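# Copy leg-to-rail angle with bevel, stand it in other block

## Task

Take the sliding bevel that currently stands in one block and adjust it so its angle matches exactly the angle between the leaning leg and the rail beneath that leg. Then place the bevel upright in the other block: the blade goes into the slot and the rounded foot sits on the bottom of the pocket, and the bevel must stay standing unsupported (if it only stays put because the robot holds it, the goal is not met). Finally release it and move the grippers away.

## Robot and tools

Robot: two arms, left_arm and right_arm, facing each other across a table. left_arm's base is on the +y side. The names do not tell you which side of any image an arm appears on.

Frame: one shared scene frame. Origin at table centre, +z up, table top at z = +0.020 m. Positions are in metres, orientations are quaternions written w first (qw, qx, qy, qz). Each gripper's fingers point along its own +x axis and close along its own y axis. The reported end_effector_position is the point between the finger pads, roughly 3 to 4 cm short of the fingertips. Reported hand positions can be slightly wrong, more so when an arm reaches far.

The 16-number row (used by both motion tools): one flat list covering both arms, left_arm first. For each arm: x, y, z, qw, qx, qy, qz, opening. Always send all 16, even if one arm should not move. x, y, z, qw..qz are an absolute target pose in the scene frame, not an offset. Opening runs -1 to +1: +1 is fully open (0.088 m), empty fingers touch near -0.80, and anything lower gives no further closing. Full open to closed takes at least about 0.5 s. To keep an arm still, resend exactly the pose from the last result before it was meant to stay, with its intended opening; to hold an orientation, repeat the same target quaternion every time rather than copying a drifted reading.

Tools:
- execute_actions: argument actions, a list holding zero or one item. Empty list [] just reports the state. An item with rows (1 to 15 rows of 16 numbers) and optional steps (1 to 15, default 15) runs that many control steps of 1/30 s, one row per step, repeating the last row if rows run out. An item with only steps (up to 300) is a wait counted from the previous result. Optional pictures (boolean) toggles camera images; they are included by default. A refused call moves nothing.
- move: target is one 16-number row; speed is m/s, 0.002 to 0.5, default 0.25 (rotation limited to twice that in rad/s). Each gripper travels in a straight line from its current pose to the target; both arms finish together, lasting 0.5 to 10 s (cut off at 10 s). Openings are sent at the start. Nothing slows for obstacles or the other arm. Result adds a move: line with the ending (done, off_target, moving, held, fault) and any limits (paced = target clipped; held = some steps blocked, after which the arm may jump faster than speed), plus each gripper's distance to its target.
- wait: seconds, 0 to 10; sends nothing new.
- zoom_image: camera (cam_head_left, cam_head_right, cam_high, cam_low, cam_left_wrist, cam_right_wrist; all 504x504) and region [x0, y0, x1, y1] in pixels from the top-left, at most 504 by 504. Useful for reading the leg angle and bevel setting.
- finished_scene: scene, the number of the scene being ended. Irreversible; call only when the bevel stands alone and the grippers are clear.

Limits on commands: a target more than 0.6 m from the arm's last reported position along any gripper axis is refused. Each control step, the commanded pose is clipped to within 70 mm and 16 degrees of the measured pose; the controller favours position over orientation if it cannot do both. After an action ends the arm continues only to its last clipped pose, so check the result and send the remainder. Joint friction can leave the gripper short or slightly tilted, and tiny moves may not happen; verify and correct after each move. The simulation keeps running while you compose a reply.

Results: a state line per arm with pose and linear/angular velocity; grip_measured (finger opening on the command scale; the last Joint positions value is metres); Joint positions and joint torques (torques include offsets, gravity and noise). Joint ranges in rad: waist ±3.054, shoulder 0 to 3.142, elbow 0 to 2.356, wrist pitch ±1.571, wrist yaw ±1.571, wrist roll ±3.142. A Hand target line shows what the controller is driving toward. pose unreachable and HELD mark steps where the clearance check altered or withheld your command.

Gripping: command an opening clearly below grip_measured to hold; lower means more squeeze (about 34 N per pad at most). Readings may be off by about 1 mm. Slamming the fingers shut can overpress.

Avoid: knocking anything off the table (fails the task); arms touching or pushing each other, mounts included; fast contacts and targets set far past a contact, which push hard; drops and slips. Contact torque reaching a joint load limit (waist 16.6, shoulder 20.6, elbow 20.5, wrist pitch 5.42, wrist yaw 5.4, wrist roll 5.07 N m, held weight included) stops that arm for 10 s. Long heavy holds heat motors: MOTOR HOT appears from 50 °C; at 95 °C the arm is halted, and if it does not cool it loses power and goes limp. Occasional brief tugs on held parts or pushes on loose objects may occur.

Each tool is called after ">>>" in YAML: its name, and indented under it one key for each argument.

## Session

>>> execute_actions:
  actions: []

Scene clock: 0.00 s of 4200.00 s.
left_arm: end_effector_position=(+0.0936, +0.2196, +0.4086) grip_measured=+0.822 end_effector_quat_wxyz=(+0.603, -0.018, -0.010, -0.798) end_effector_velocity=(-0.003, +0.001, -0.004) end_effector_angular_velocity=(+0.014, +0.004, -0.015) | right_arm: end_effector_position=(+0.1793, -0.4976, +0.1199) grip_measured=+0.851 end_effector_quat_wxyz=(-0.729, +0.049, -0.506, +0.459) end_effector_velocity=(-0.000, -0.003, +0.005) end_effector_angular_velocity=(-0.025, +0.016, +0.022)
Joint positions: left_arm=[-0.008  0.85   0.645  0.247  0.008 -0.006  0.079] | right_arm=[-0.593  1.586  0.758 -1.171  0.705  1.347  0.081]
Joint velocities: left_arm=[-0.007 -0.002 -0.007 -0.007  0.007 -0.007  0.   ] | right_arm=[-0.002 -0.007  0.002 -0.022  0.022 -0.022  0.   ]
Joint torques (N m, as the arm reports them, + toward a larger angle): no reading
Motor temperatures (°C, as the motors report them): left_arm=[25 26 23 22 23 23] | right_arm=[25 26 22 23 24 25]
Heat: left arm: hottest shoulder 26 °C (+0.0 °C/min); right arm: hottest shoulder 26 °C (+0.0 °C/min).
Hand target (left_arm): +0.094, +0.220, +0.409; -0.603, +0.018, +0.010, +0.798
Hand target (right_arm): +0.179, -0.498, +0.120; +0.729, -0.049, +0.506, -0.459

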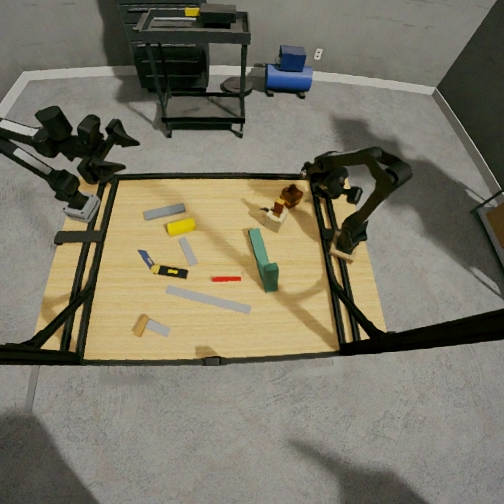

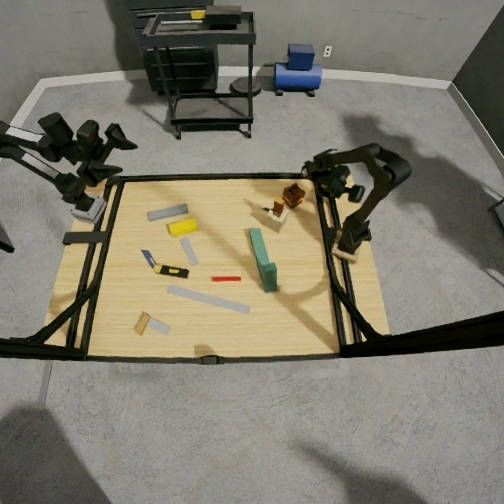

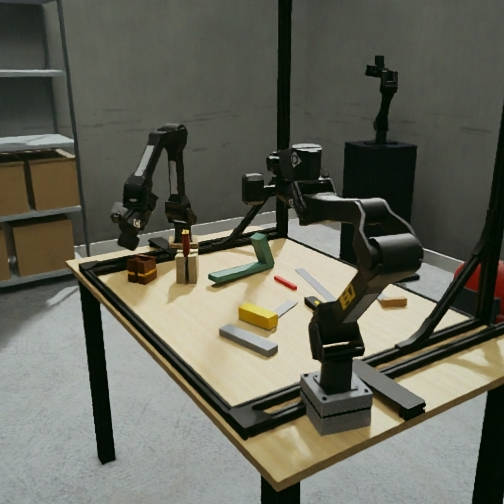

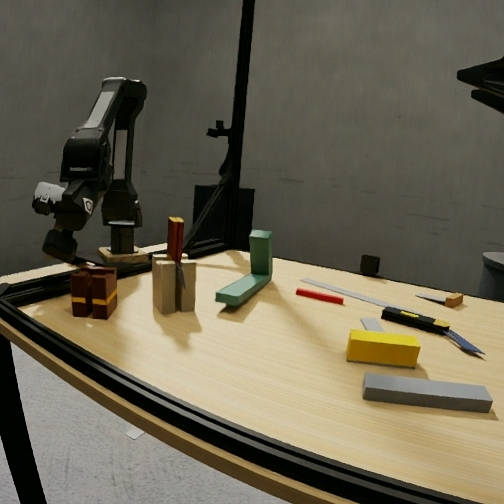

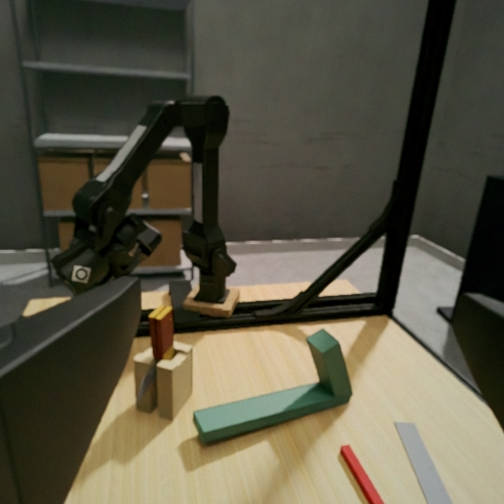

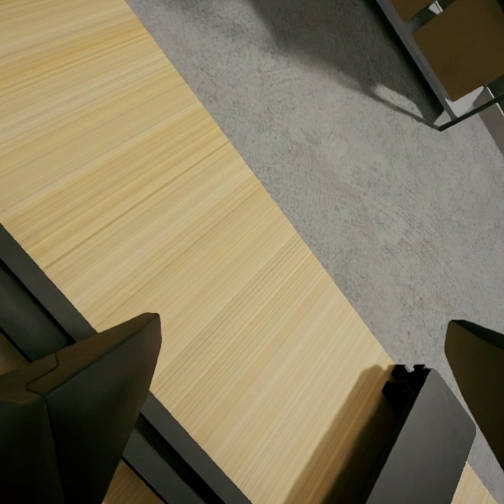

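>>> zoom_image:
  camera: "cam_low"
  region: [50, 190, 300, 340]

>>> zoom_image:
  camera: "cam_left_wrist"
  region: [110, 280, 370, 460]

>>> zoom_image:
  camera: "cam_head_left"
  region: [220, 160, 380, 310]

>>> zoom_image:
  camera: "cam_high"
  region: [100, 210, 300, 310]

Region (50, 190, 300, 340) of cam_low's 504x504 image, scaled by 2.016, with more detail than that image has; it fills the top 302 rows of this view, and the rest is white.

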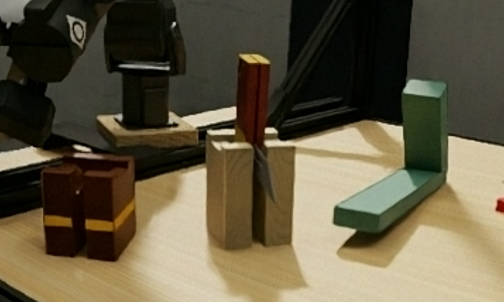

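Region (110, 280, 370, 460) of cam_left_wrist's 504x504 image, scaled by 1.938, with more detail than that image has; it fills the top 349 rows of this view, and the rest is white.

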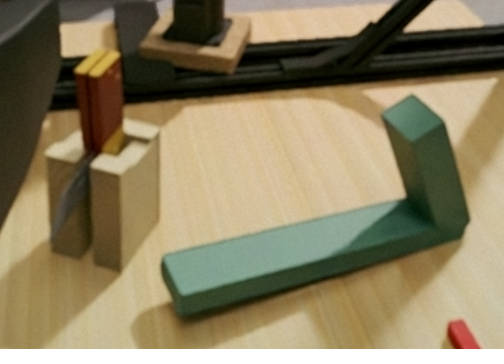

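Region (220, 160, 380, 310) of cam_head_left's 504x504 image, scaled by 3.150, with more detail than that image has; it fills the top 472 rows of this view, and the rest is white.

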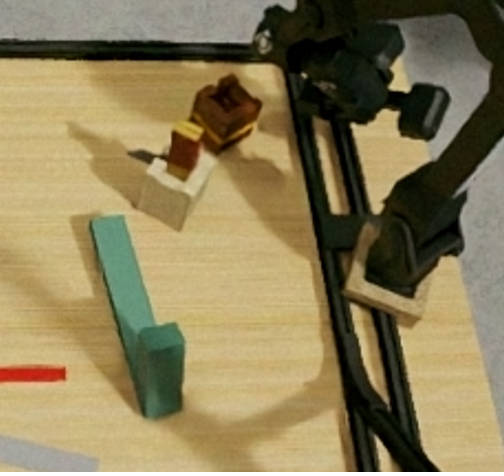

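Region (100, 210, 300, 310) of cam_high's 504x504 image, scaled by 2.520, with more detail than that image has.

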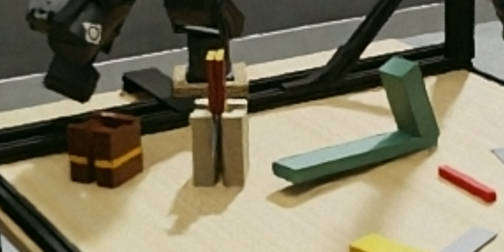

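>>> move:
  target: [0.13,0.03,0.17,0.707,0,0,-0.707,1, 0.05,-0.32,0.33,0.627,-0.326,0.627,0.326,1]
  speed: 0.3

Scene clock: 123.43 s of 4200.00 s.
left_arm: end_effector_position=(+0.1267, +0.0325, +0.1723) grip_measured=+0.985 end_effector_quat_wxyz=(+0.705, -0.002, +0.002, -0.709) end_effector_velocity=(-0.000, -0.001, -0.003) end_effector_angular_velocity=(+0.007, -0.008, +0.005) | right_arm: end_effector_position=(+0.0494, -0.3201, +0.3281) grip_measured=+1.000 end_effector_quat_wxyz=(+0.706, -0.231, +0.536, +0.401) end_effector_velocity=(-0.002, +0.003, +0.001) end_effector_angular_velocity=(+0.012, +0.015, +0.012)
Joint positions: left_arm=[ 0.112  2.21   0.804  1.405 -0.142 -0.006  0.087] | right_arm=[ 0.127  1.099  1.432 -1.562  0.004  0.325  0.088]
Joint velocities: left_arm=[-0.002  0.007  0.007 -0.007 -0.007  0.007 -0.   ] | right_arm=[-0.002  0.002  0.002  0.007 -0.022 -0.007  0.   ]
Joint torques (N m, as the arm reports them, + toward a larger angle): left_arm=[ 0.32 -7.04  4.82  1.84 -0.09  0.15] | right_arm=[ 0.33 -1.33  7.48  0.56 -0.09 -0.08]
Motor temperatures (°C, as the motors report them): left_arm=[25 27 31 31 23 23] | right_arm=[25 28 26 23 24 25]
Heat: left arm: hottest elbow 31 °C (+1.0 °C/min); right arm: hottest shoulder 28 °C (+0.0 °C/min).
Hand target (left_arm): +0.129, +0.031, +0.171; +0.707, -0.001, +0.000, -0.707
Hand target (right_arm): +0.049, -0.318, +0.330; +0.704, -0.232, +0.534, +0.406
Off the commanded pose (left_arm): 0.005 m, 0 deg.
Off the commanded pose (right_arm): 0.002 m, 20 deg; orientation clipped at the last step of the last action.
joint sent to its limit (right arm) — the command would take joint 4 (wrist pitch) past its lower limit, so that joint was sent only as far as its limit.
After step 90, 117.00 s passed at rest.
move: off_target (right_arm); limits=paced

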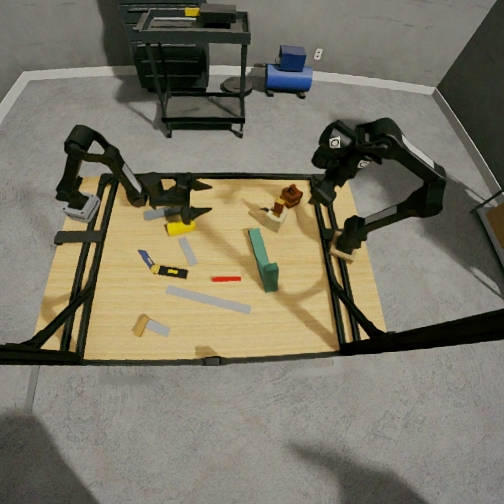

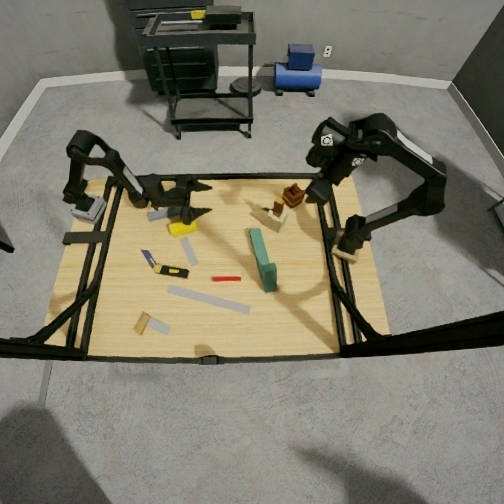

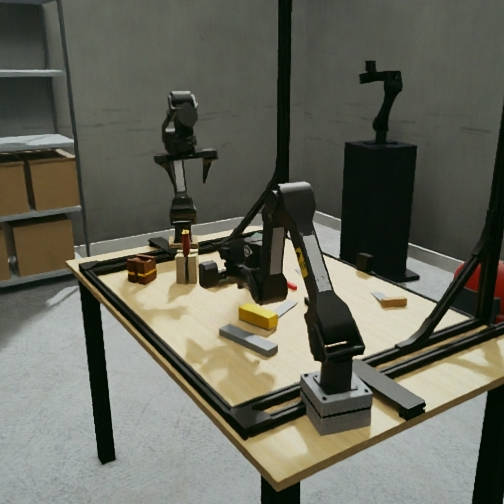

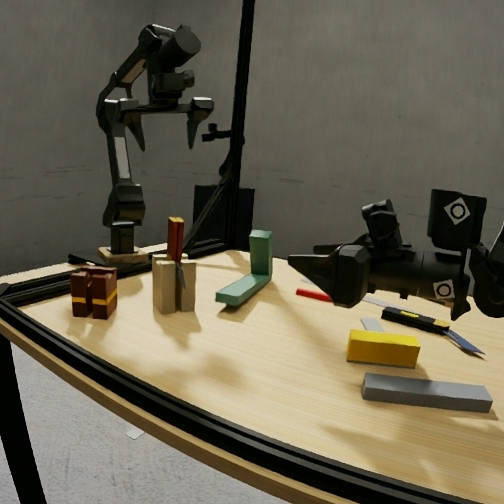

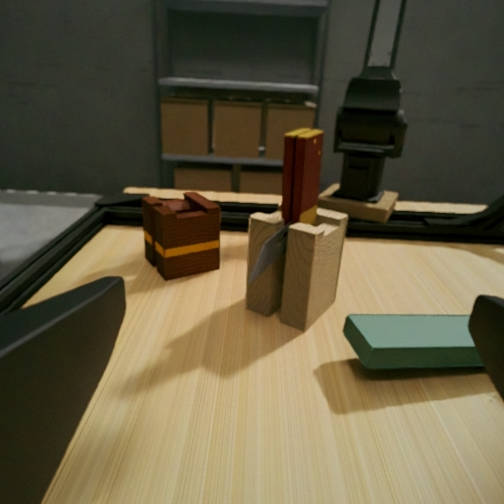

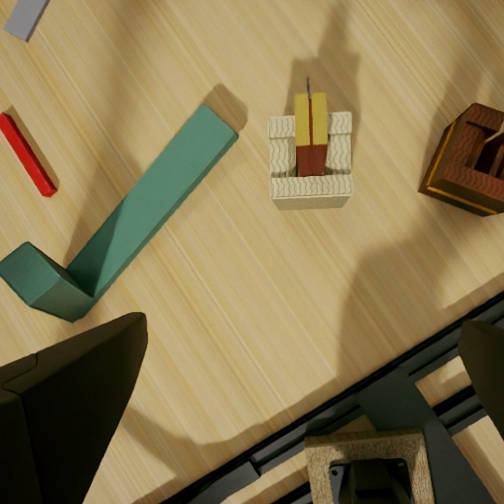

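>>> zoom_image:
  camera: "cam_left_wrist"
  region: [130, 110, 390, 340]

>>> zoom_image:
  camera: "cam_right_wrist"
  region: [240, 60, 504, 240]

Region (130, 110, 390, 340) of cam_left_wrist's 504x504 image, scaled by 1.938, with more detail than that image has; it fills the top 446 rows of this view, and the rest is white.

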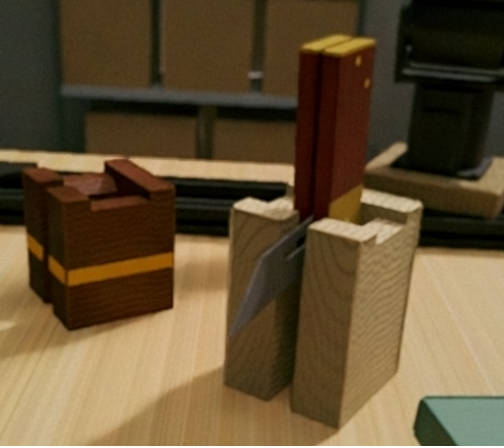

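Region (240, 60, 504, 240) of cam_right_wrist's 504x504 image, scaled by 1.909, with more detail than that image has; it fills the top 344 rows of this view, and the rest is white.

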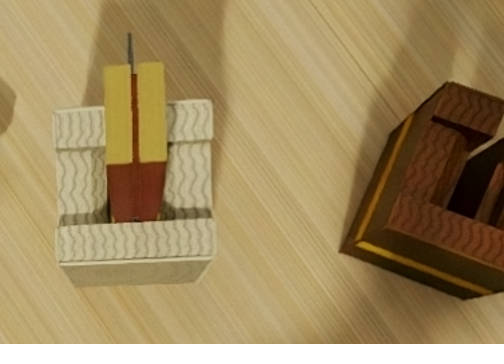

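>>> move:
  target: [0.18,-0.10,0.15,0.469,0,0,-0.883,1, 0.16,-0.345,0.25,0.779,-0.177,0.546,0.253,1]
  speed: 0.3

Scene clock: 245.00 s of 4200.00 s.
left_arm: end_effector_position=(+0.1779, -0.0990, +0.1542) grip_measured=+0.985 end_effector_quat_wxyz=(+0.470, -0.002, +0.001, -0.883) end_effector_velocity=(-0.002, -0.001, -0.004) end_effector_angular_velocity=(+0.029, +0.021, -0.010) | right_arm: end_effector_position=(+0.1601, -0.3448, +0.2546) grip_measured=+1.000 end_effector_quat_wxyz=(+0.782, -0.174, +0.541, +0.256) end_effector_velocity=(+0.000, +0.001, +0.000) end_effector_angular_velocity=(+0.008, -0.002, +0.007)
Joint positions: left_arm=[ 0.426  2.626  1.653  0.976  0.758 -0.006  0.087] | right_arm=[-0.37   1.115  1.115 -1.212  0.046  0.133  0.088]
Joint velocities: left_arm=[-0.002  0.007  0.012 -0.022  0.007 -0.022 -0.   ] | right_arm=[-0.002 -0.002 -0.002  0.007 -0.007 -0.007  0.   ]
Joint torques (N m, as the arm reports them, + toward a larger angle): left_arm=[  0.11 -10.48   6.77   1.3    0.11   0.14] | right_arm=[-0.36 -2.02  5.33  0.92  0.14 -0.09]
Motor temperatures (°C, as the motors report them): left_arm=[25 34 29 35 23 23] | right_arm=[25 26 31 25 24 25]
Heat: left arm: hottest wrist pitch 35 °C (+1.0 °C/min); right arm: hottest elbow 31 °C (+1.0 °C/min).
Hand target (left_arm): +0.179, -0.100, +0.150; -0.469, -0.000, -0.002, +0.883
Hand target (right_arm): +0.161, -0.346, +0.250; +0.779, -0.178, +0.546, +0.252
Off the commanded pose (left_arm): 0.005 m, 0 deg.
Off the commanded pose (right_arm): 0.005 m, 1 deg.
After step 90, 117.00 s passed at rest.
move: done

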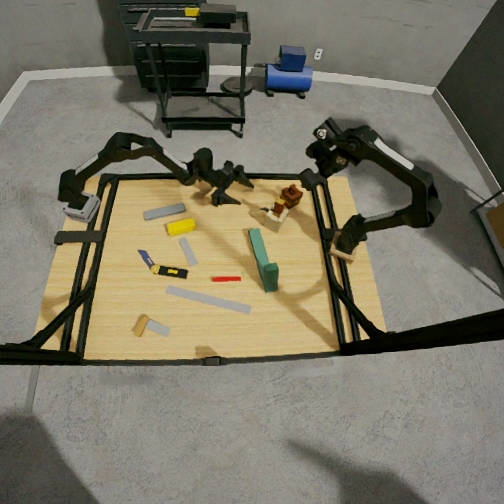

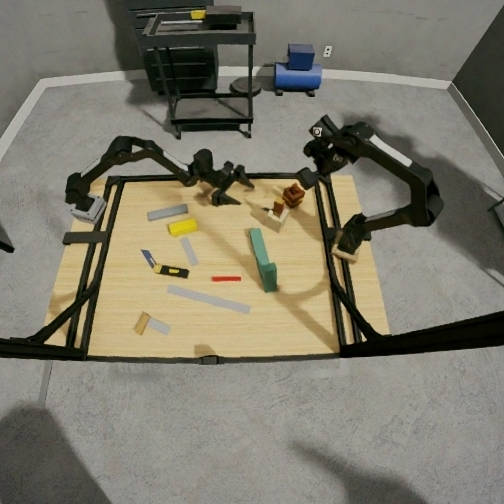

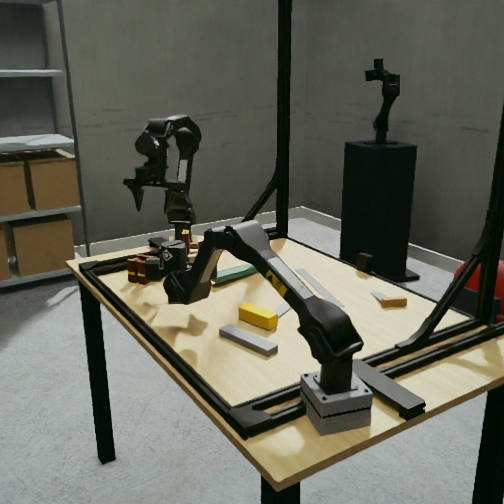

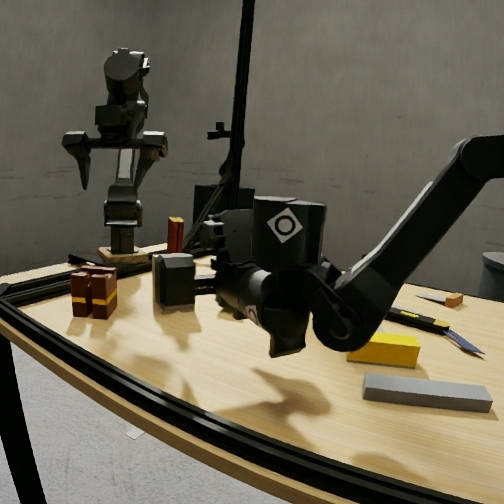

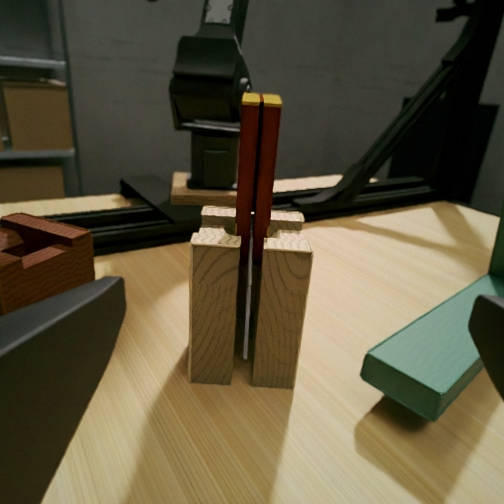

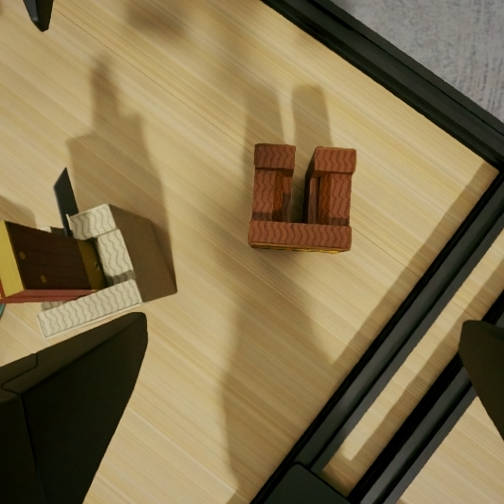

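>>> zoom_image:
  camera: "cam_right_wrist"
  region: [230, 130, 370, 270]

>>> zoom_image:
  camera: "cam_left_wrist"
  region: [170, 80, 330, 400]

>>> zoom_image:
  camera: "cam_right_wrist"
  region: [0, 160, 190, 340]

Region (230, 130, 370, 270) of cam_right_wrist's 504x504 image, scaled by 3.600, with more detail than that image has.

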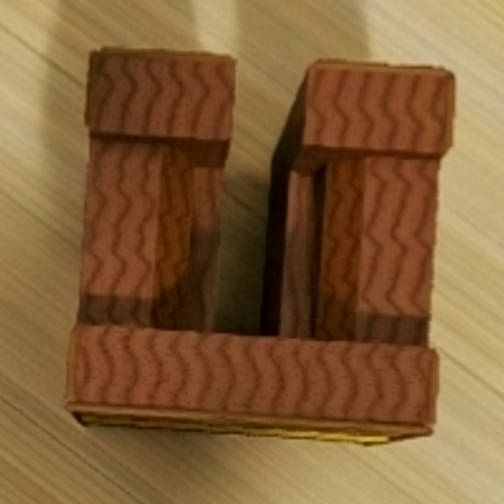

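Region (170, 80, 330, 400) of cam_left_wrist's 504x504 image, scaled by 1.575, with more detail than that image has.

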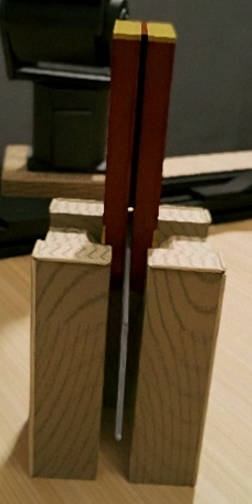

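Region (0, 160, 190, 340) of cam_right_wrist's 504x504 image, scaled by 2.653, with more detail than that image has; it fills the top 477 rows of this view, and the rest is white.

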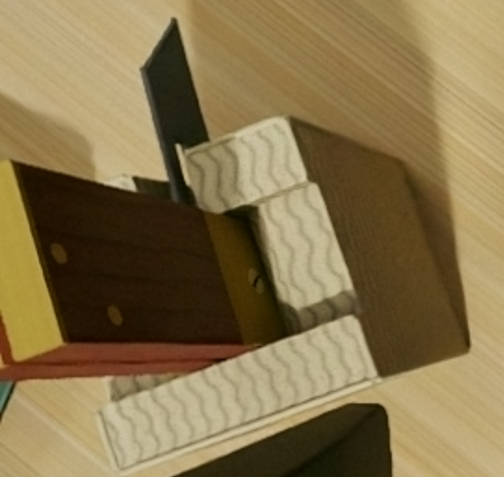

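>>> move:
  target: [0.21,-0.055,0.16,0.470,0,0,-0.883,1, 0.100,-0.250,0.235,0.5376,-0.3725,0.7006,0.2858,1]
  speed: 0.2

Scene clock: 336.33 s of 4200.00 s.
left_arm: end_effector_position=(+0.2090, -0.0564, +0.1526) grip_measured=+0.985 end_effector_quat_wxyz=(+0.470, +0.000, +0.009, -0.883) end_effector_velocity=(-0.001, +0.002, -0.004) end_effector_angular_velocity=(+0.013, -0.002, +0.005) | right_arm: end_effector_position=(+0.0992, -0.2524, +0.2330) grip_measured=+1.000 end_effector_quat_wxyz=(+0.578, -0.346, +0.670, +0.311) end_effector_velocity=(-0.000, +0.001, +0.004) end_effector_angular_velocity=(+0.010, +0.004, +0.004)
Joint positions: left_arm=[ 0.507  2.527  1.436  1.078  0.839 -0.005  0.087] | right_arm=[ 0.     1.661  1.518 -1.561 -0.039  0.167  0.088]
Joint velocities: left_arm=[-0.002 -0.002 -0.012 -0.007 -0.007  0.007 -0.   ] | right_arm=[-0.002 -0.002  0.012 -0.007 -0.007 -0.007  0.   ]
Joint torques (N m, as the arm reports them, + toward a larger angle): left_arm=[  0.26 -13.22   4.3    1.68   0.13   0.15] | right_arm=[ 0.39 -5.19  7.29 -0.2  -0.16 -0.07]
Motor temperatures (°C, as the motors report them): left_arm=[25 44 32 31 23 23] | right_arm=[25 27 29 26 24 25]
Heat: left arm: hottest shoulder 44 °C (+5.1 °C/min); right arm: hottest elbow 29 °C (+0.0 °C/min).
Hand target (left_arm): +0.210, -0.055, +0.160; -0.470, +0.000, +0.000, +0.883
Hand target (right_arm): +0.099, -0.249, +0.233; +0.575, -0.348, +0.670, +0.314
Off the commanded pose (left_arm): 0.008 m, 1 deg.
Off the commanded pose (right_arm): 0.003 m, 7 deg.
joint sent to its limit (right arm) — the command would take joint 4 (wrist pitch) past its lower limit, so that joint was sent only as far as its limit.
After step 90, 86.20 s passed at rest.
move: off_target (right_arm)

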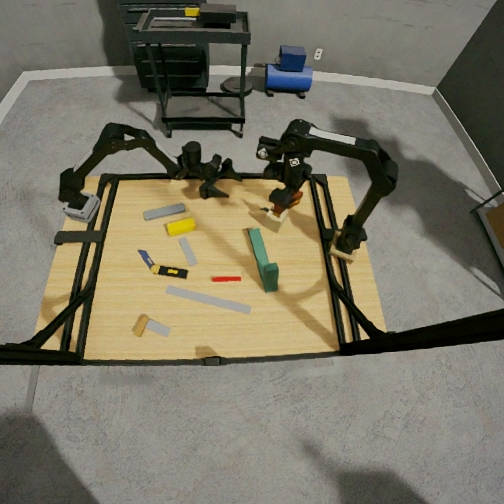

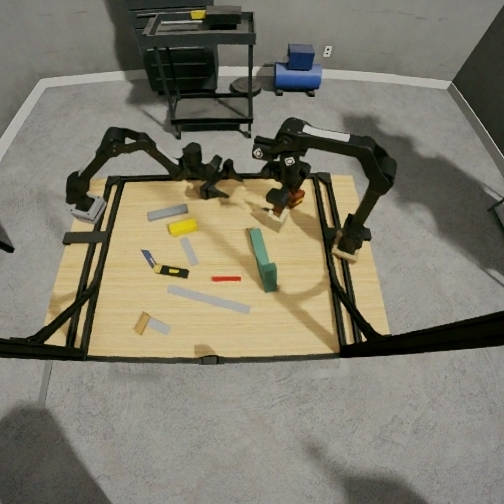

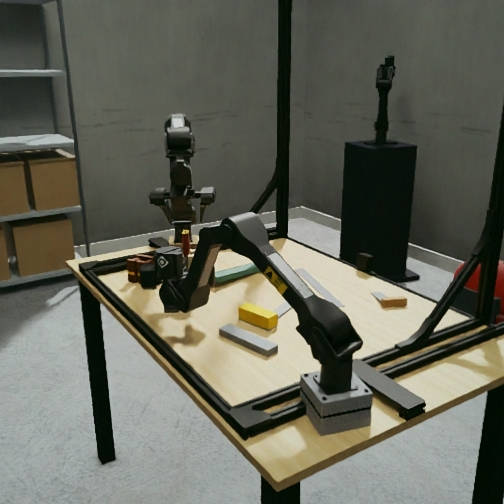

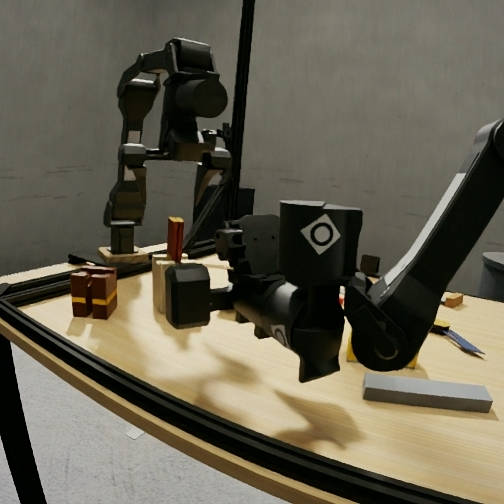

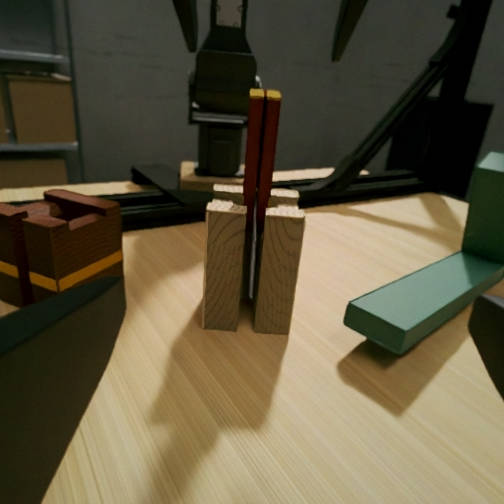

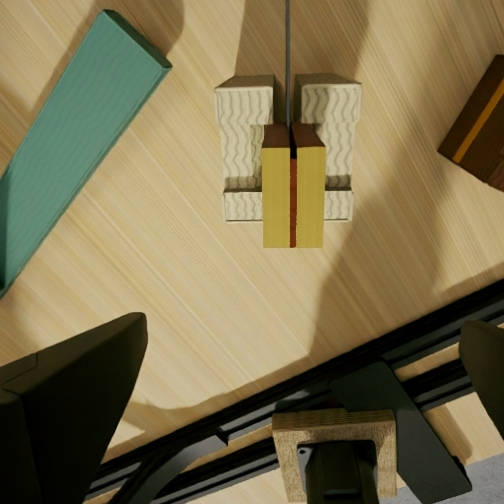

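>>> move:
  target: [0.10,0.22,0.36,0.603,0,0,-0.798,1, 0.106,-0.239,0.174,0.5376,-0.3725,0.7006,0.2858,1]
  speed: 0.15

Scene clock: 361.30 s of 4200.00 s.
left_arm: end_effector_position=(+0.1031, +0.2190, +0.3525) grip_measured=+0.985 end_effector_quat_wxyz=(+0.603, +0.004, +0.006, -0.798) end_effector_velocity=(-0.002, +0.003, +0.007) end_effector_angular_velocity=(-0.011, +0.025, -0.005) | right_arm: end_effector_position=(+0.1058, -0.2378, +0.1789) grip_measured=+1.000 end_effector_quat_wxyz=(+0.544, -0.370, +0.695, +0.290) end_effector_velocity=(-0.003, -0.001, +0.001) end_effector_angular_velocity=(-0.003, +0.011, +0.008)
Joint positions: left_arm=[ 0.05   0.853  0.471  0.369  0.066 -0.003  0.087] | right_arm=[ 0.     1.812  1.463 -1.462 -0.04   0.158  0.088]
Joint velocities: left_arm=[-0.012 -0.017  0.007 -0.007 -0.007 -0.022 -0.   ] | right_arm=[ 0.002 -0.002 -0.002 -0.007 -0.007 -0.007  0.   ]
Joint torques (N m, as the arm reports them, + toward a larger angle): left_arm=[-0.33 -2.44  8.72  1.48 -0.09  0.2 ] | right_arm=[-0.22 -6.08  4.61 -0.09 -0.08 -0.1 ]
Motor temperatures (°C, as the motors report them): left_arm=[25 48 31 33 23 23] | right_arm=[25 28 30 25 24 25]
Heat: left arm: hottest shoulder 48 °C (+6.1 °C/min); right arm: hottest elbow 30 °C (+1.0 °C/min).
Hand target (left_arm): +0.102, +0.220, +0.359; -0.603, -0.001, +0.001, +0.798
Hand target (right_arm): +0.106, -0.239, +0.174; +0.538, -0.373, +0.700, +0.286
Off the commanded pose (left_arm): 0.008 m, 1 deg.
Off the commanded pose (right_arm): 0.005 m, 1 deg.
After step 90, 19.07 s passed at rest.
move: done

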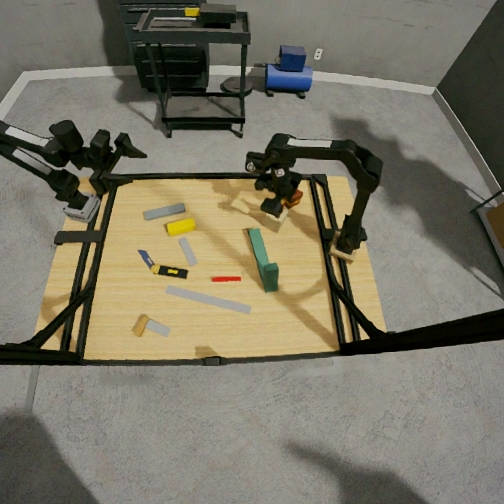

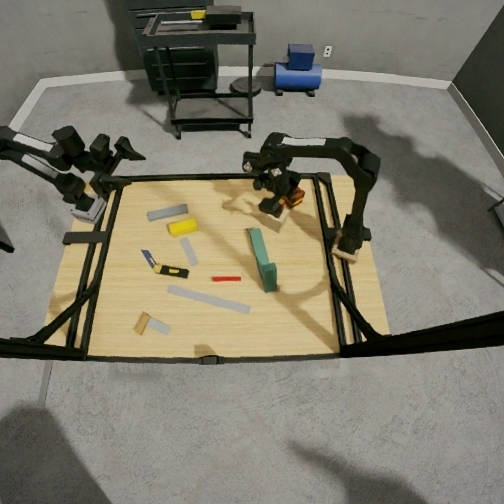

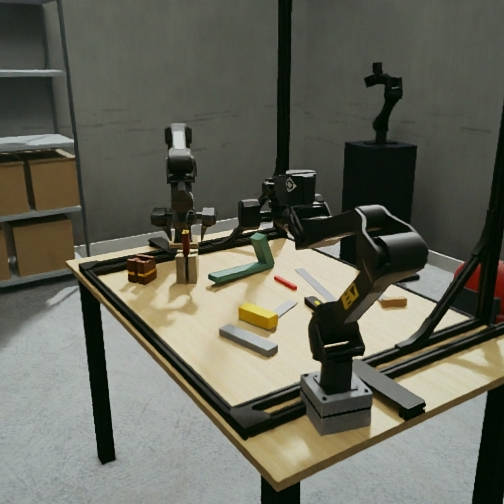

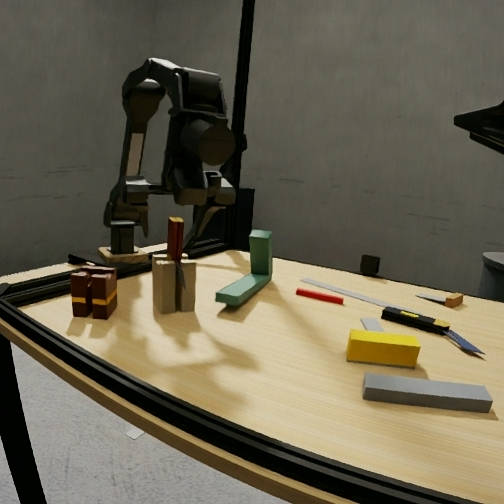

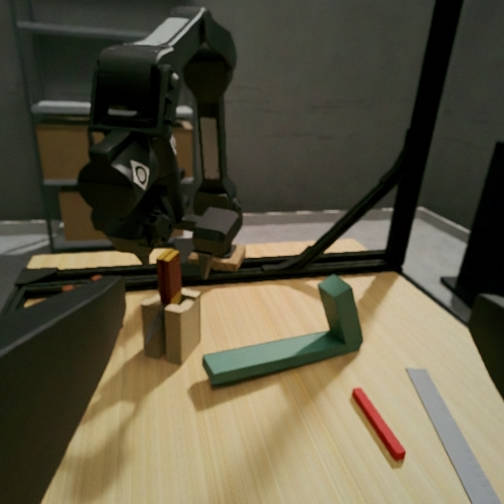

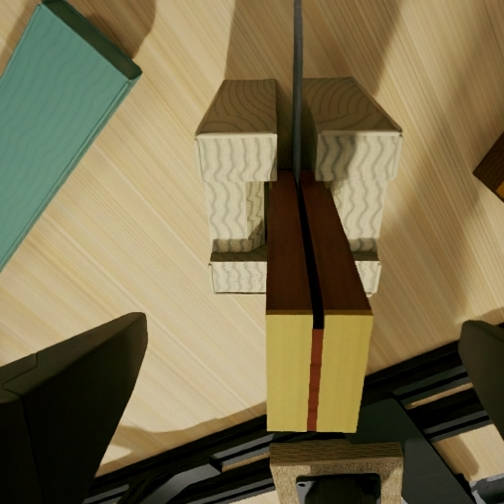

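>>> zoom_image:
  camera: "cam_low"
  region: [110, 150, 260, 320]

Region (110, 150, 260, 320) of cam_low's 504x504 image, scaled by 2.965, with more detail than that image has; it fills the left 445 columns of this view, and the rest is white.

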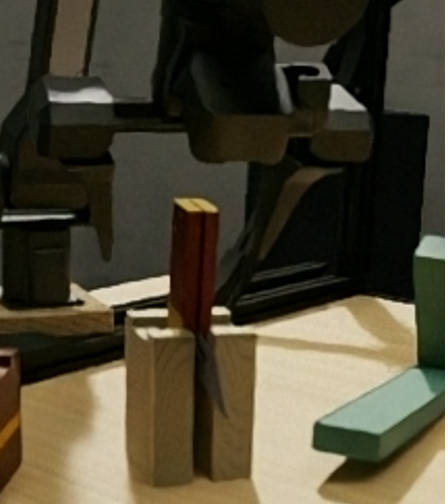

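>>> move:
  target: [0.10,0.22,0.36,0.603,0,0,-0.798,1, 0.112,-0.230,0.169,0.5376,-0.3725,0.7006,0.2858,1]
  speed: 0.05

Scene clock: 388.10 s of 4200.00 s.
left_arm: end_effector_position=(+0.1007, +0.2196, +0.3539) grip_measured=+0.985 end_effector_quat_wxyz=(+0.603, +0.004, +0.005, -0.798) end_effector_velocity=(-0.002, +0.000, -0.003) end_effector_angular_velocity=(+0.018, +0.018, -0.009) | right_arm: end_effector_position=(+0.1094, -0.2328, +0.1703) grip_measured=+1.000 end_effector_quat_wxyz=(+0.537, -0.373, +0.700, +0.285) end_effector_velocity=(+0.002, -0.001, +0.002) end_effector_angular_velocity=(+0.000, -0.006, +0.007)
Joint positions: left_arm=[ 0.034  0.852  0.476  0.363  0.049 -0.003  0.087] | right_arm=[-0.004  1.855  1.48  -1.455 -0.04   0.153  0.088]
Joint velocities: left_arm=[-0.002  0.002 -0.002 -0.007  0.007 -0.022 -0.   ] | right_arm=[-0.002 -0.002  0.007 -0.007  0.007 -0.007  0.   ]
Joint torques (N m, as the arm reports them, + toward a larger angle): left_arm=[-0.44 -2.28  8.7   1.48 -0.09  0.11] | right_arm=[-0.29 -6.31  7.13 -0.13 -0.05 -0.1 ]
Motor temperatures (°C, as the motors report them): left_arm=[25 39 34 33 23 23] | right_arm=[25 29 29 24 24 25]
Heat: left arm: hottest shoulder 39 °C (-4.1 °C/min); right arm: hottest shoulder 29 °C (+0.0 °C/min).
Hand target (left_arm): +0.100, +0.220, +0.360; -0.603, +0.000, +0.000, +0.798
Hand target (right_arm): +0.112, -0.230, +0.169; +0.537, -0.373, +0.700, +0.286
Off the commanded pose (left_arm): 0.006 m, 1 deg.
Off the commanded pose (right_arm): 0.004 m, 0 deg.
After step 90, 23.07 s passed at rest.
move: done

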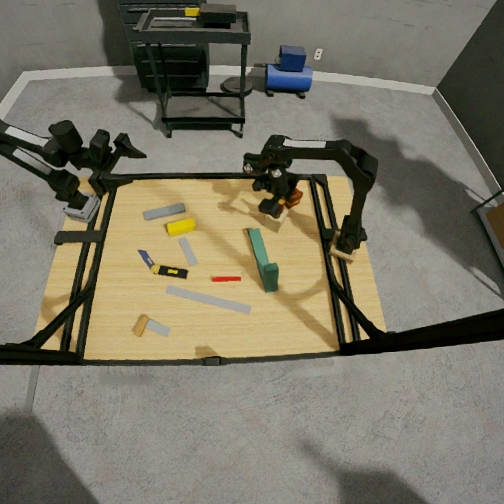

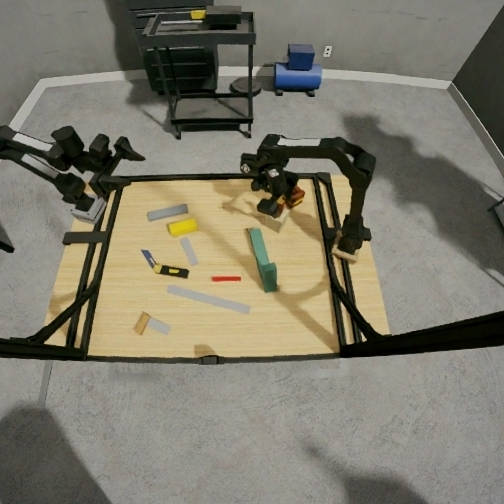

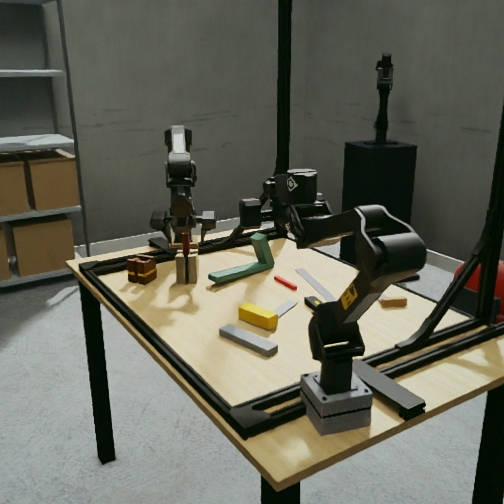

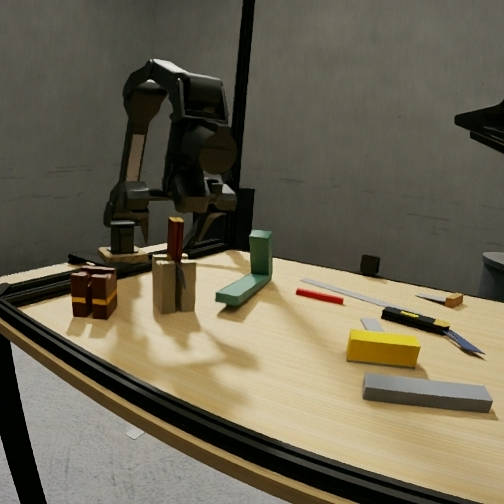

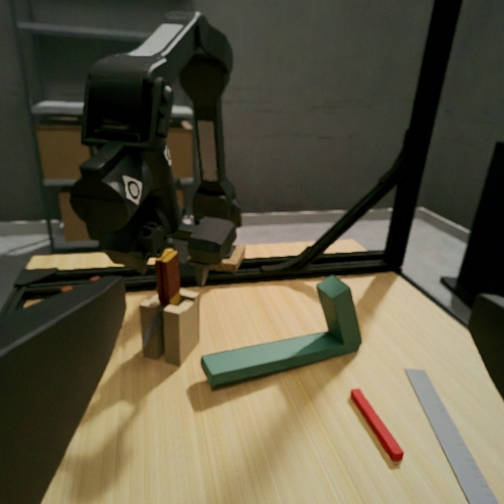

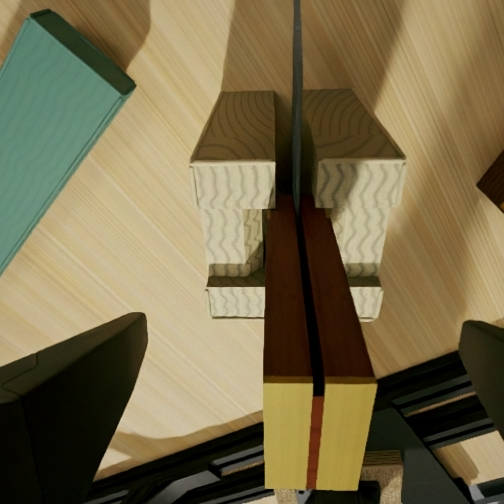

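>>> move:
  target: [0.10,0.22,0.36,0.603,0,0,-0.798,1, 0.118,-0.222,0.169,0.5376,-0.3725,0.7006,0.2858,1]
  speed: 0.05

>>> zoom_image:
  camera: "cam_left_wrist"
  region: [110, 200, 270, 380]

Scene clock: 418.60 s of 4200.00 s.
left_arm: end_effector_position=(+0.1007, +0.2196, +0.3541) grip_measured=+0.985 end_effector_quat_wxyz=(+0.603, +0.004, +0.005, -0.798) end_effector_velocity=(+0.003, -0.000, -0.003) end_effector_angular_velocity=(+0.019, +0.003, +0.020) | right_arm: end_effector_position=(+0.1158, -0.2237, +0.1704) grip_measured=+1.000 end_effector_quat_wxyz=(+0.539, -0.371, +0.699, +0.287) end_effector_velocity=(-0.001, -0.001, +0.003) end_effector_angular_velocity=(-0.007, +0.013, +0.003)
Joint positions: left_arm=[ 0.033  0.851  0.476  0.363  0.049 -0.003  0.087] | right_arm=[-0.01   1.892  1.53  -1.462 -0.04   0.148  0.088]
Joint velocities: left_arm=[-0.002 -0.002  0.002 -0.022 -0.022 -0.007  0.   ] | right_arm=[-0.002  0.002  0.012 -0.022 -0.007 -0.007  0.   ]
Joint torques (N m, as the arm reports them, + toward a larger angle): left_arm=[-0.41 -2.26  8.69  1.47 -0.09  0.1 ] | right_arm=[-0.3  -6.52  6.92 -0.46  0.01 -0.11]
Motor temperatures (°C, as the motors report them): left_arm=[25 35 36 33 23 23] | right_arm=[25 30 30 24 24 25]
Heat: left arm: hottest elbow 36 °C (-13.2 °C/min); right arm: hottest shoulder 30 °C (+0.0 °C/min).
Hand target (left_arm): +0.100, +0.220, +0.360; -0.603, +0.000, +0.000, +0.798
Hand target (right_arm): +0.118, -0.222, +0.169; +0.538, -0.372, +0.700, +0.286
Off the commanded pose (left_arm): 0.006 m, 1 deg.
Off the commanded pose (right_arm): 0.003 m, 0 deg.
After step 90, 26.77 s passed at rest.
move: done

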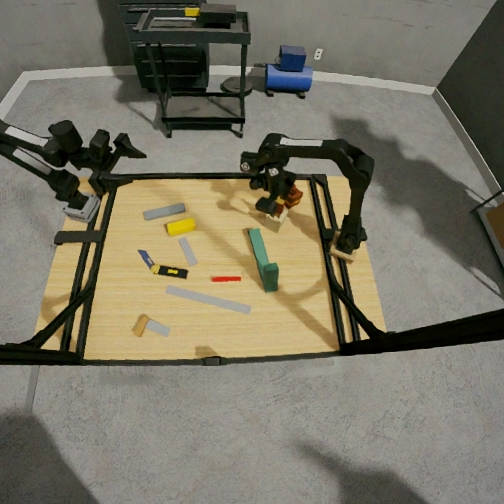

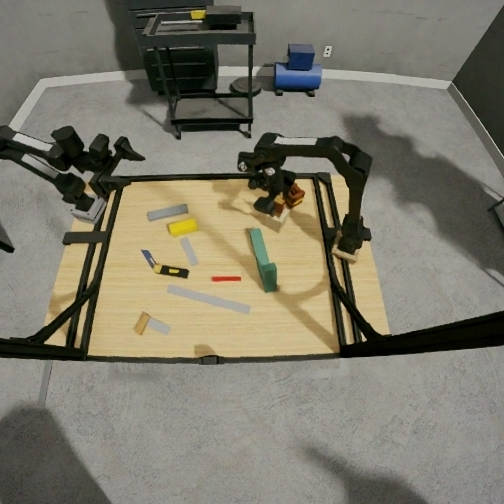

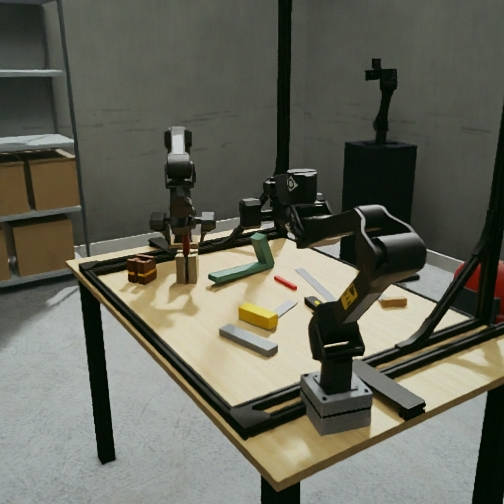

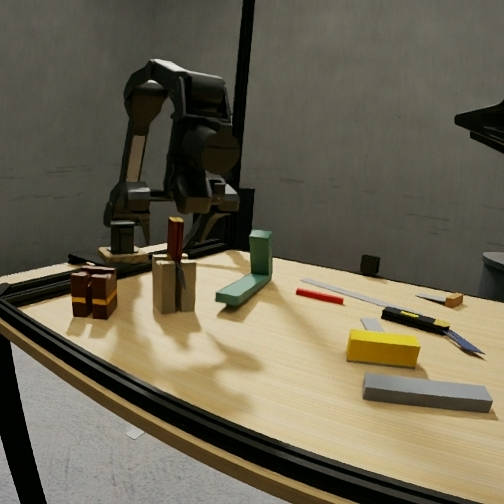

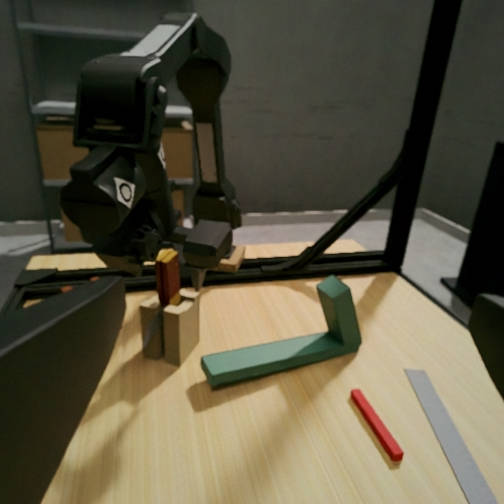

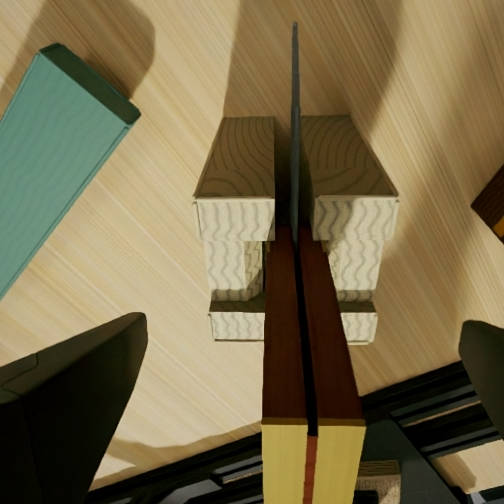

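Region (110, 200, 270, 380) of cam_left_wrist's 504x504 image, scaled by 2.800, with more detail than that image has.

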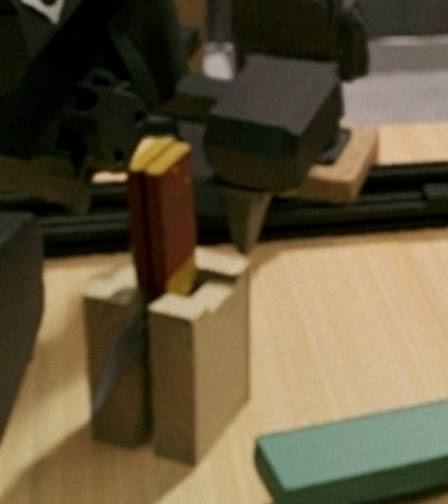

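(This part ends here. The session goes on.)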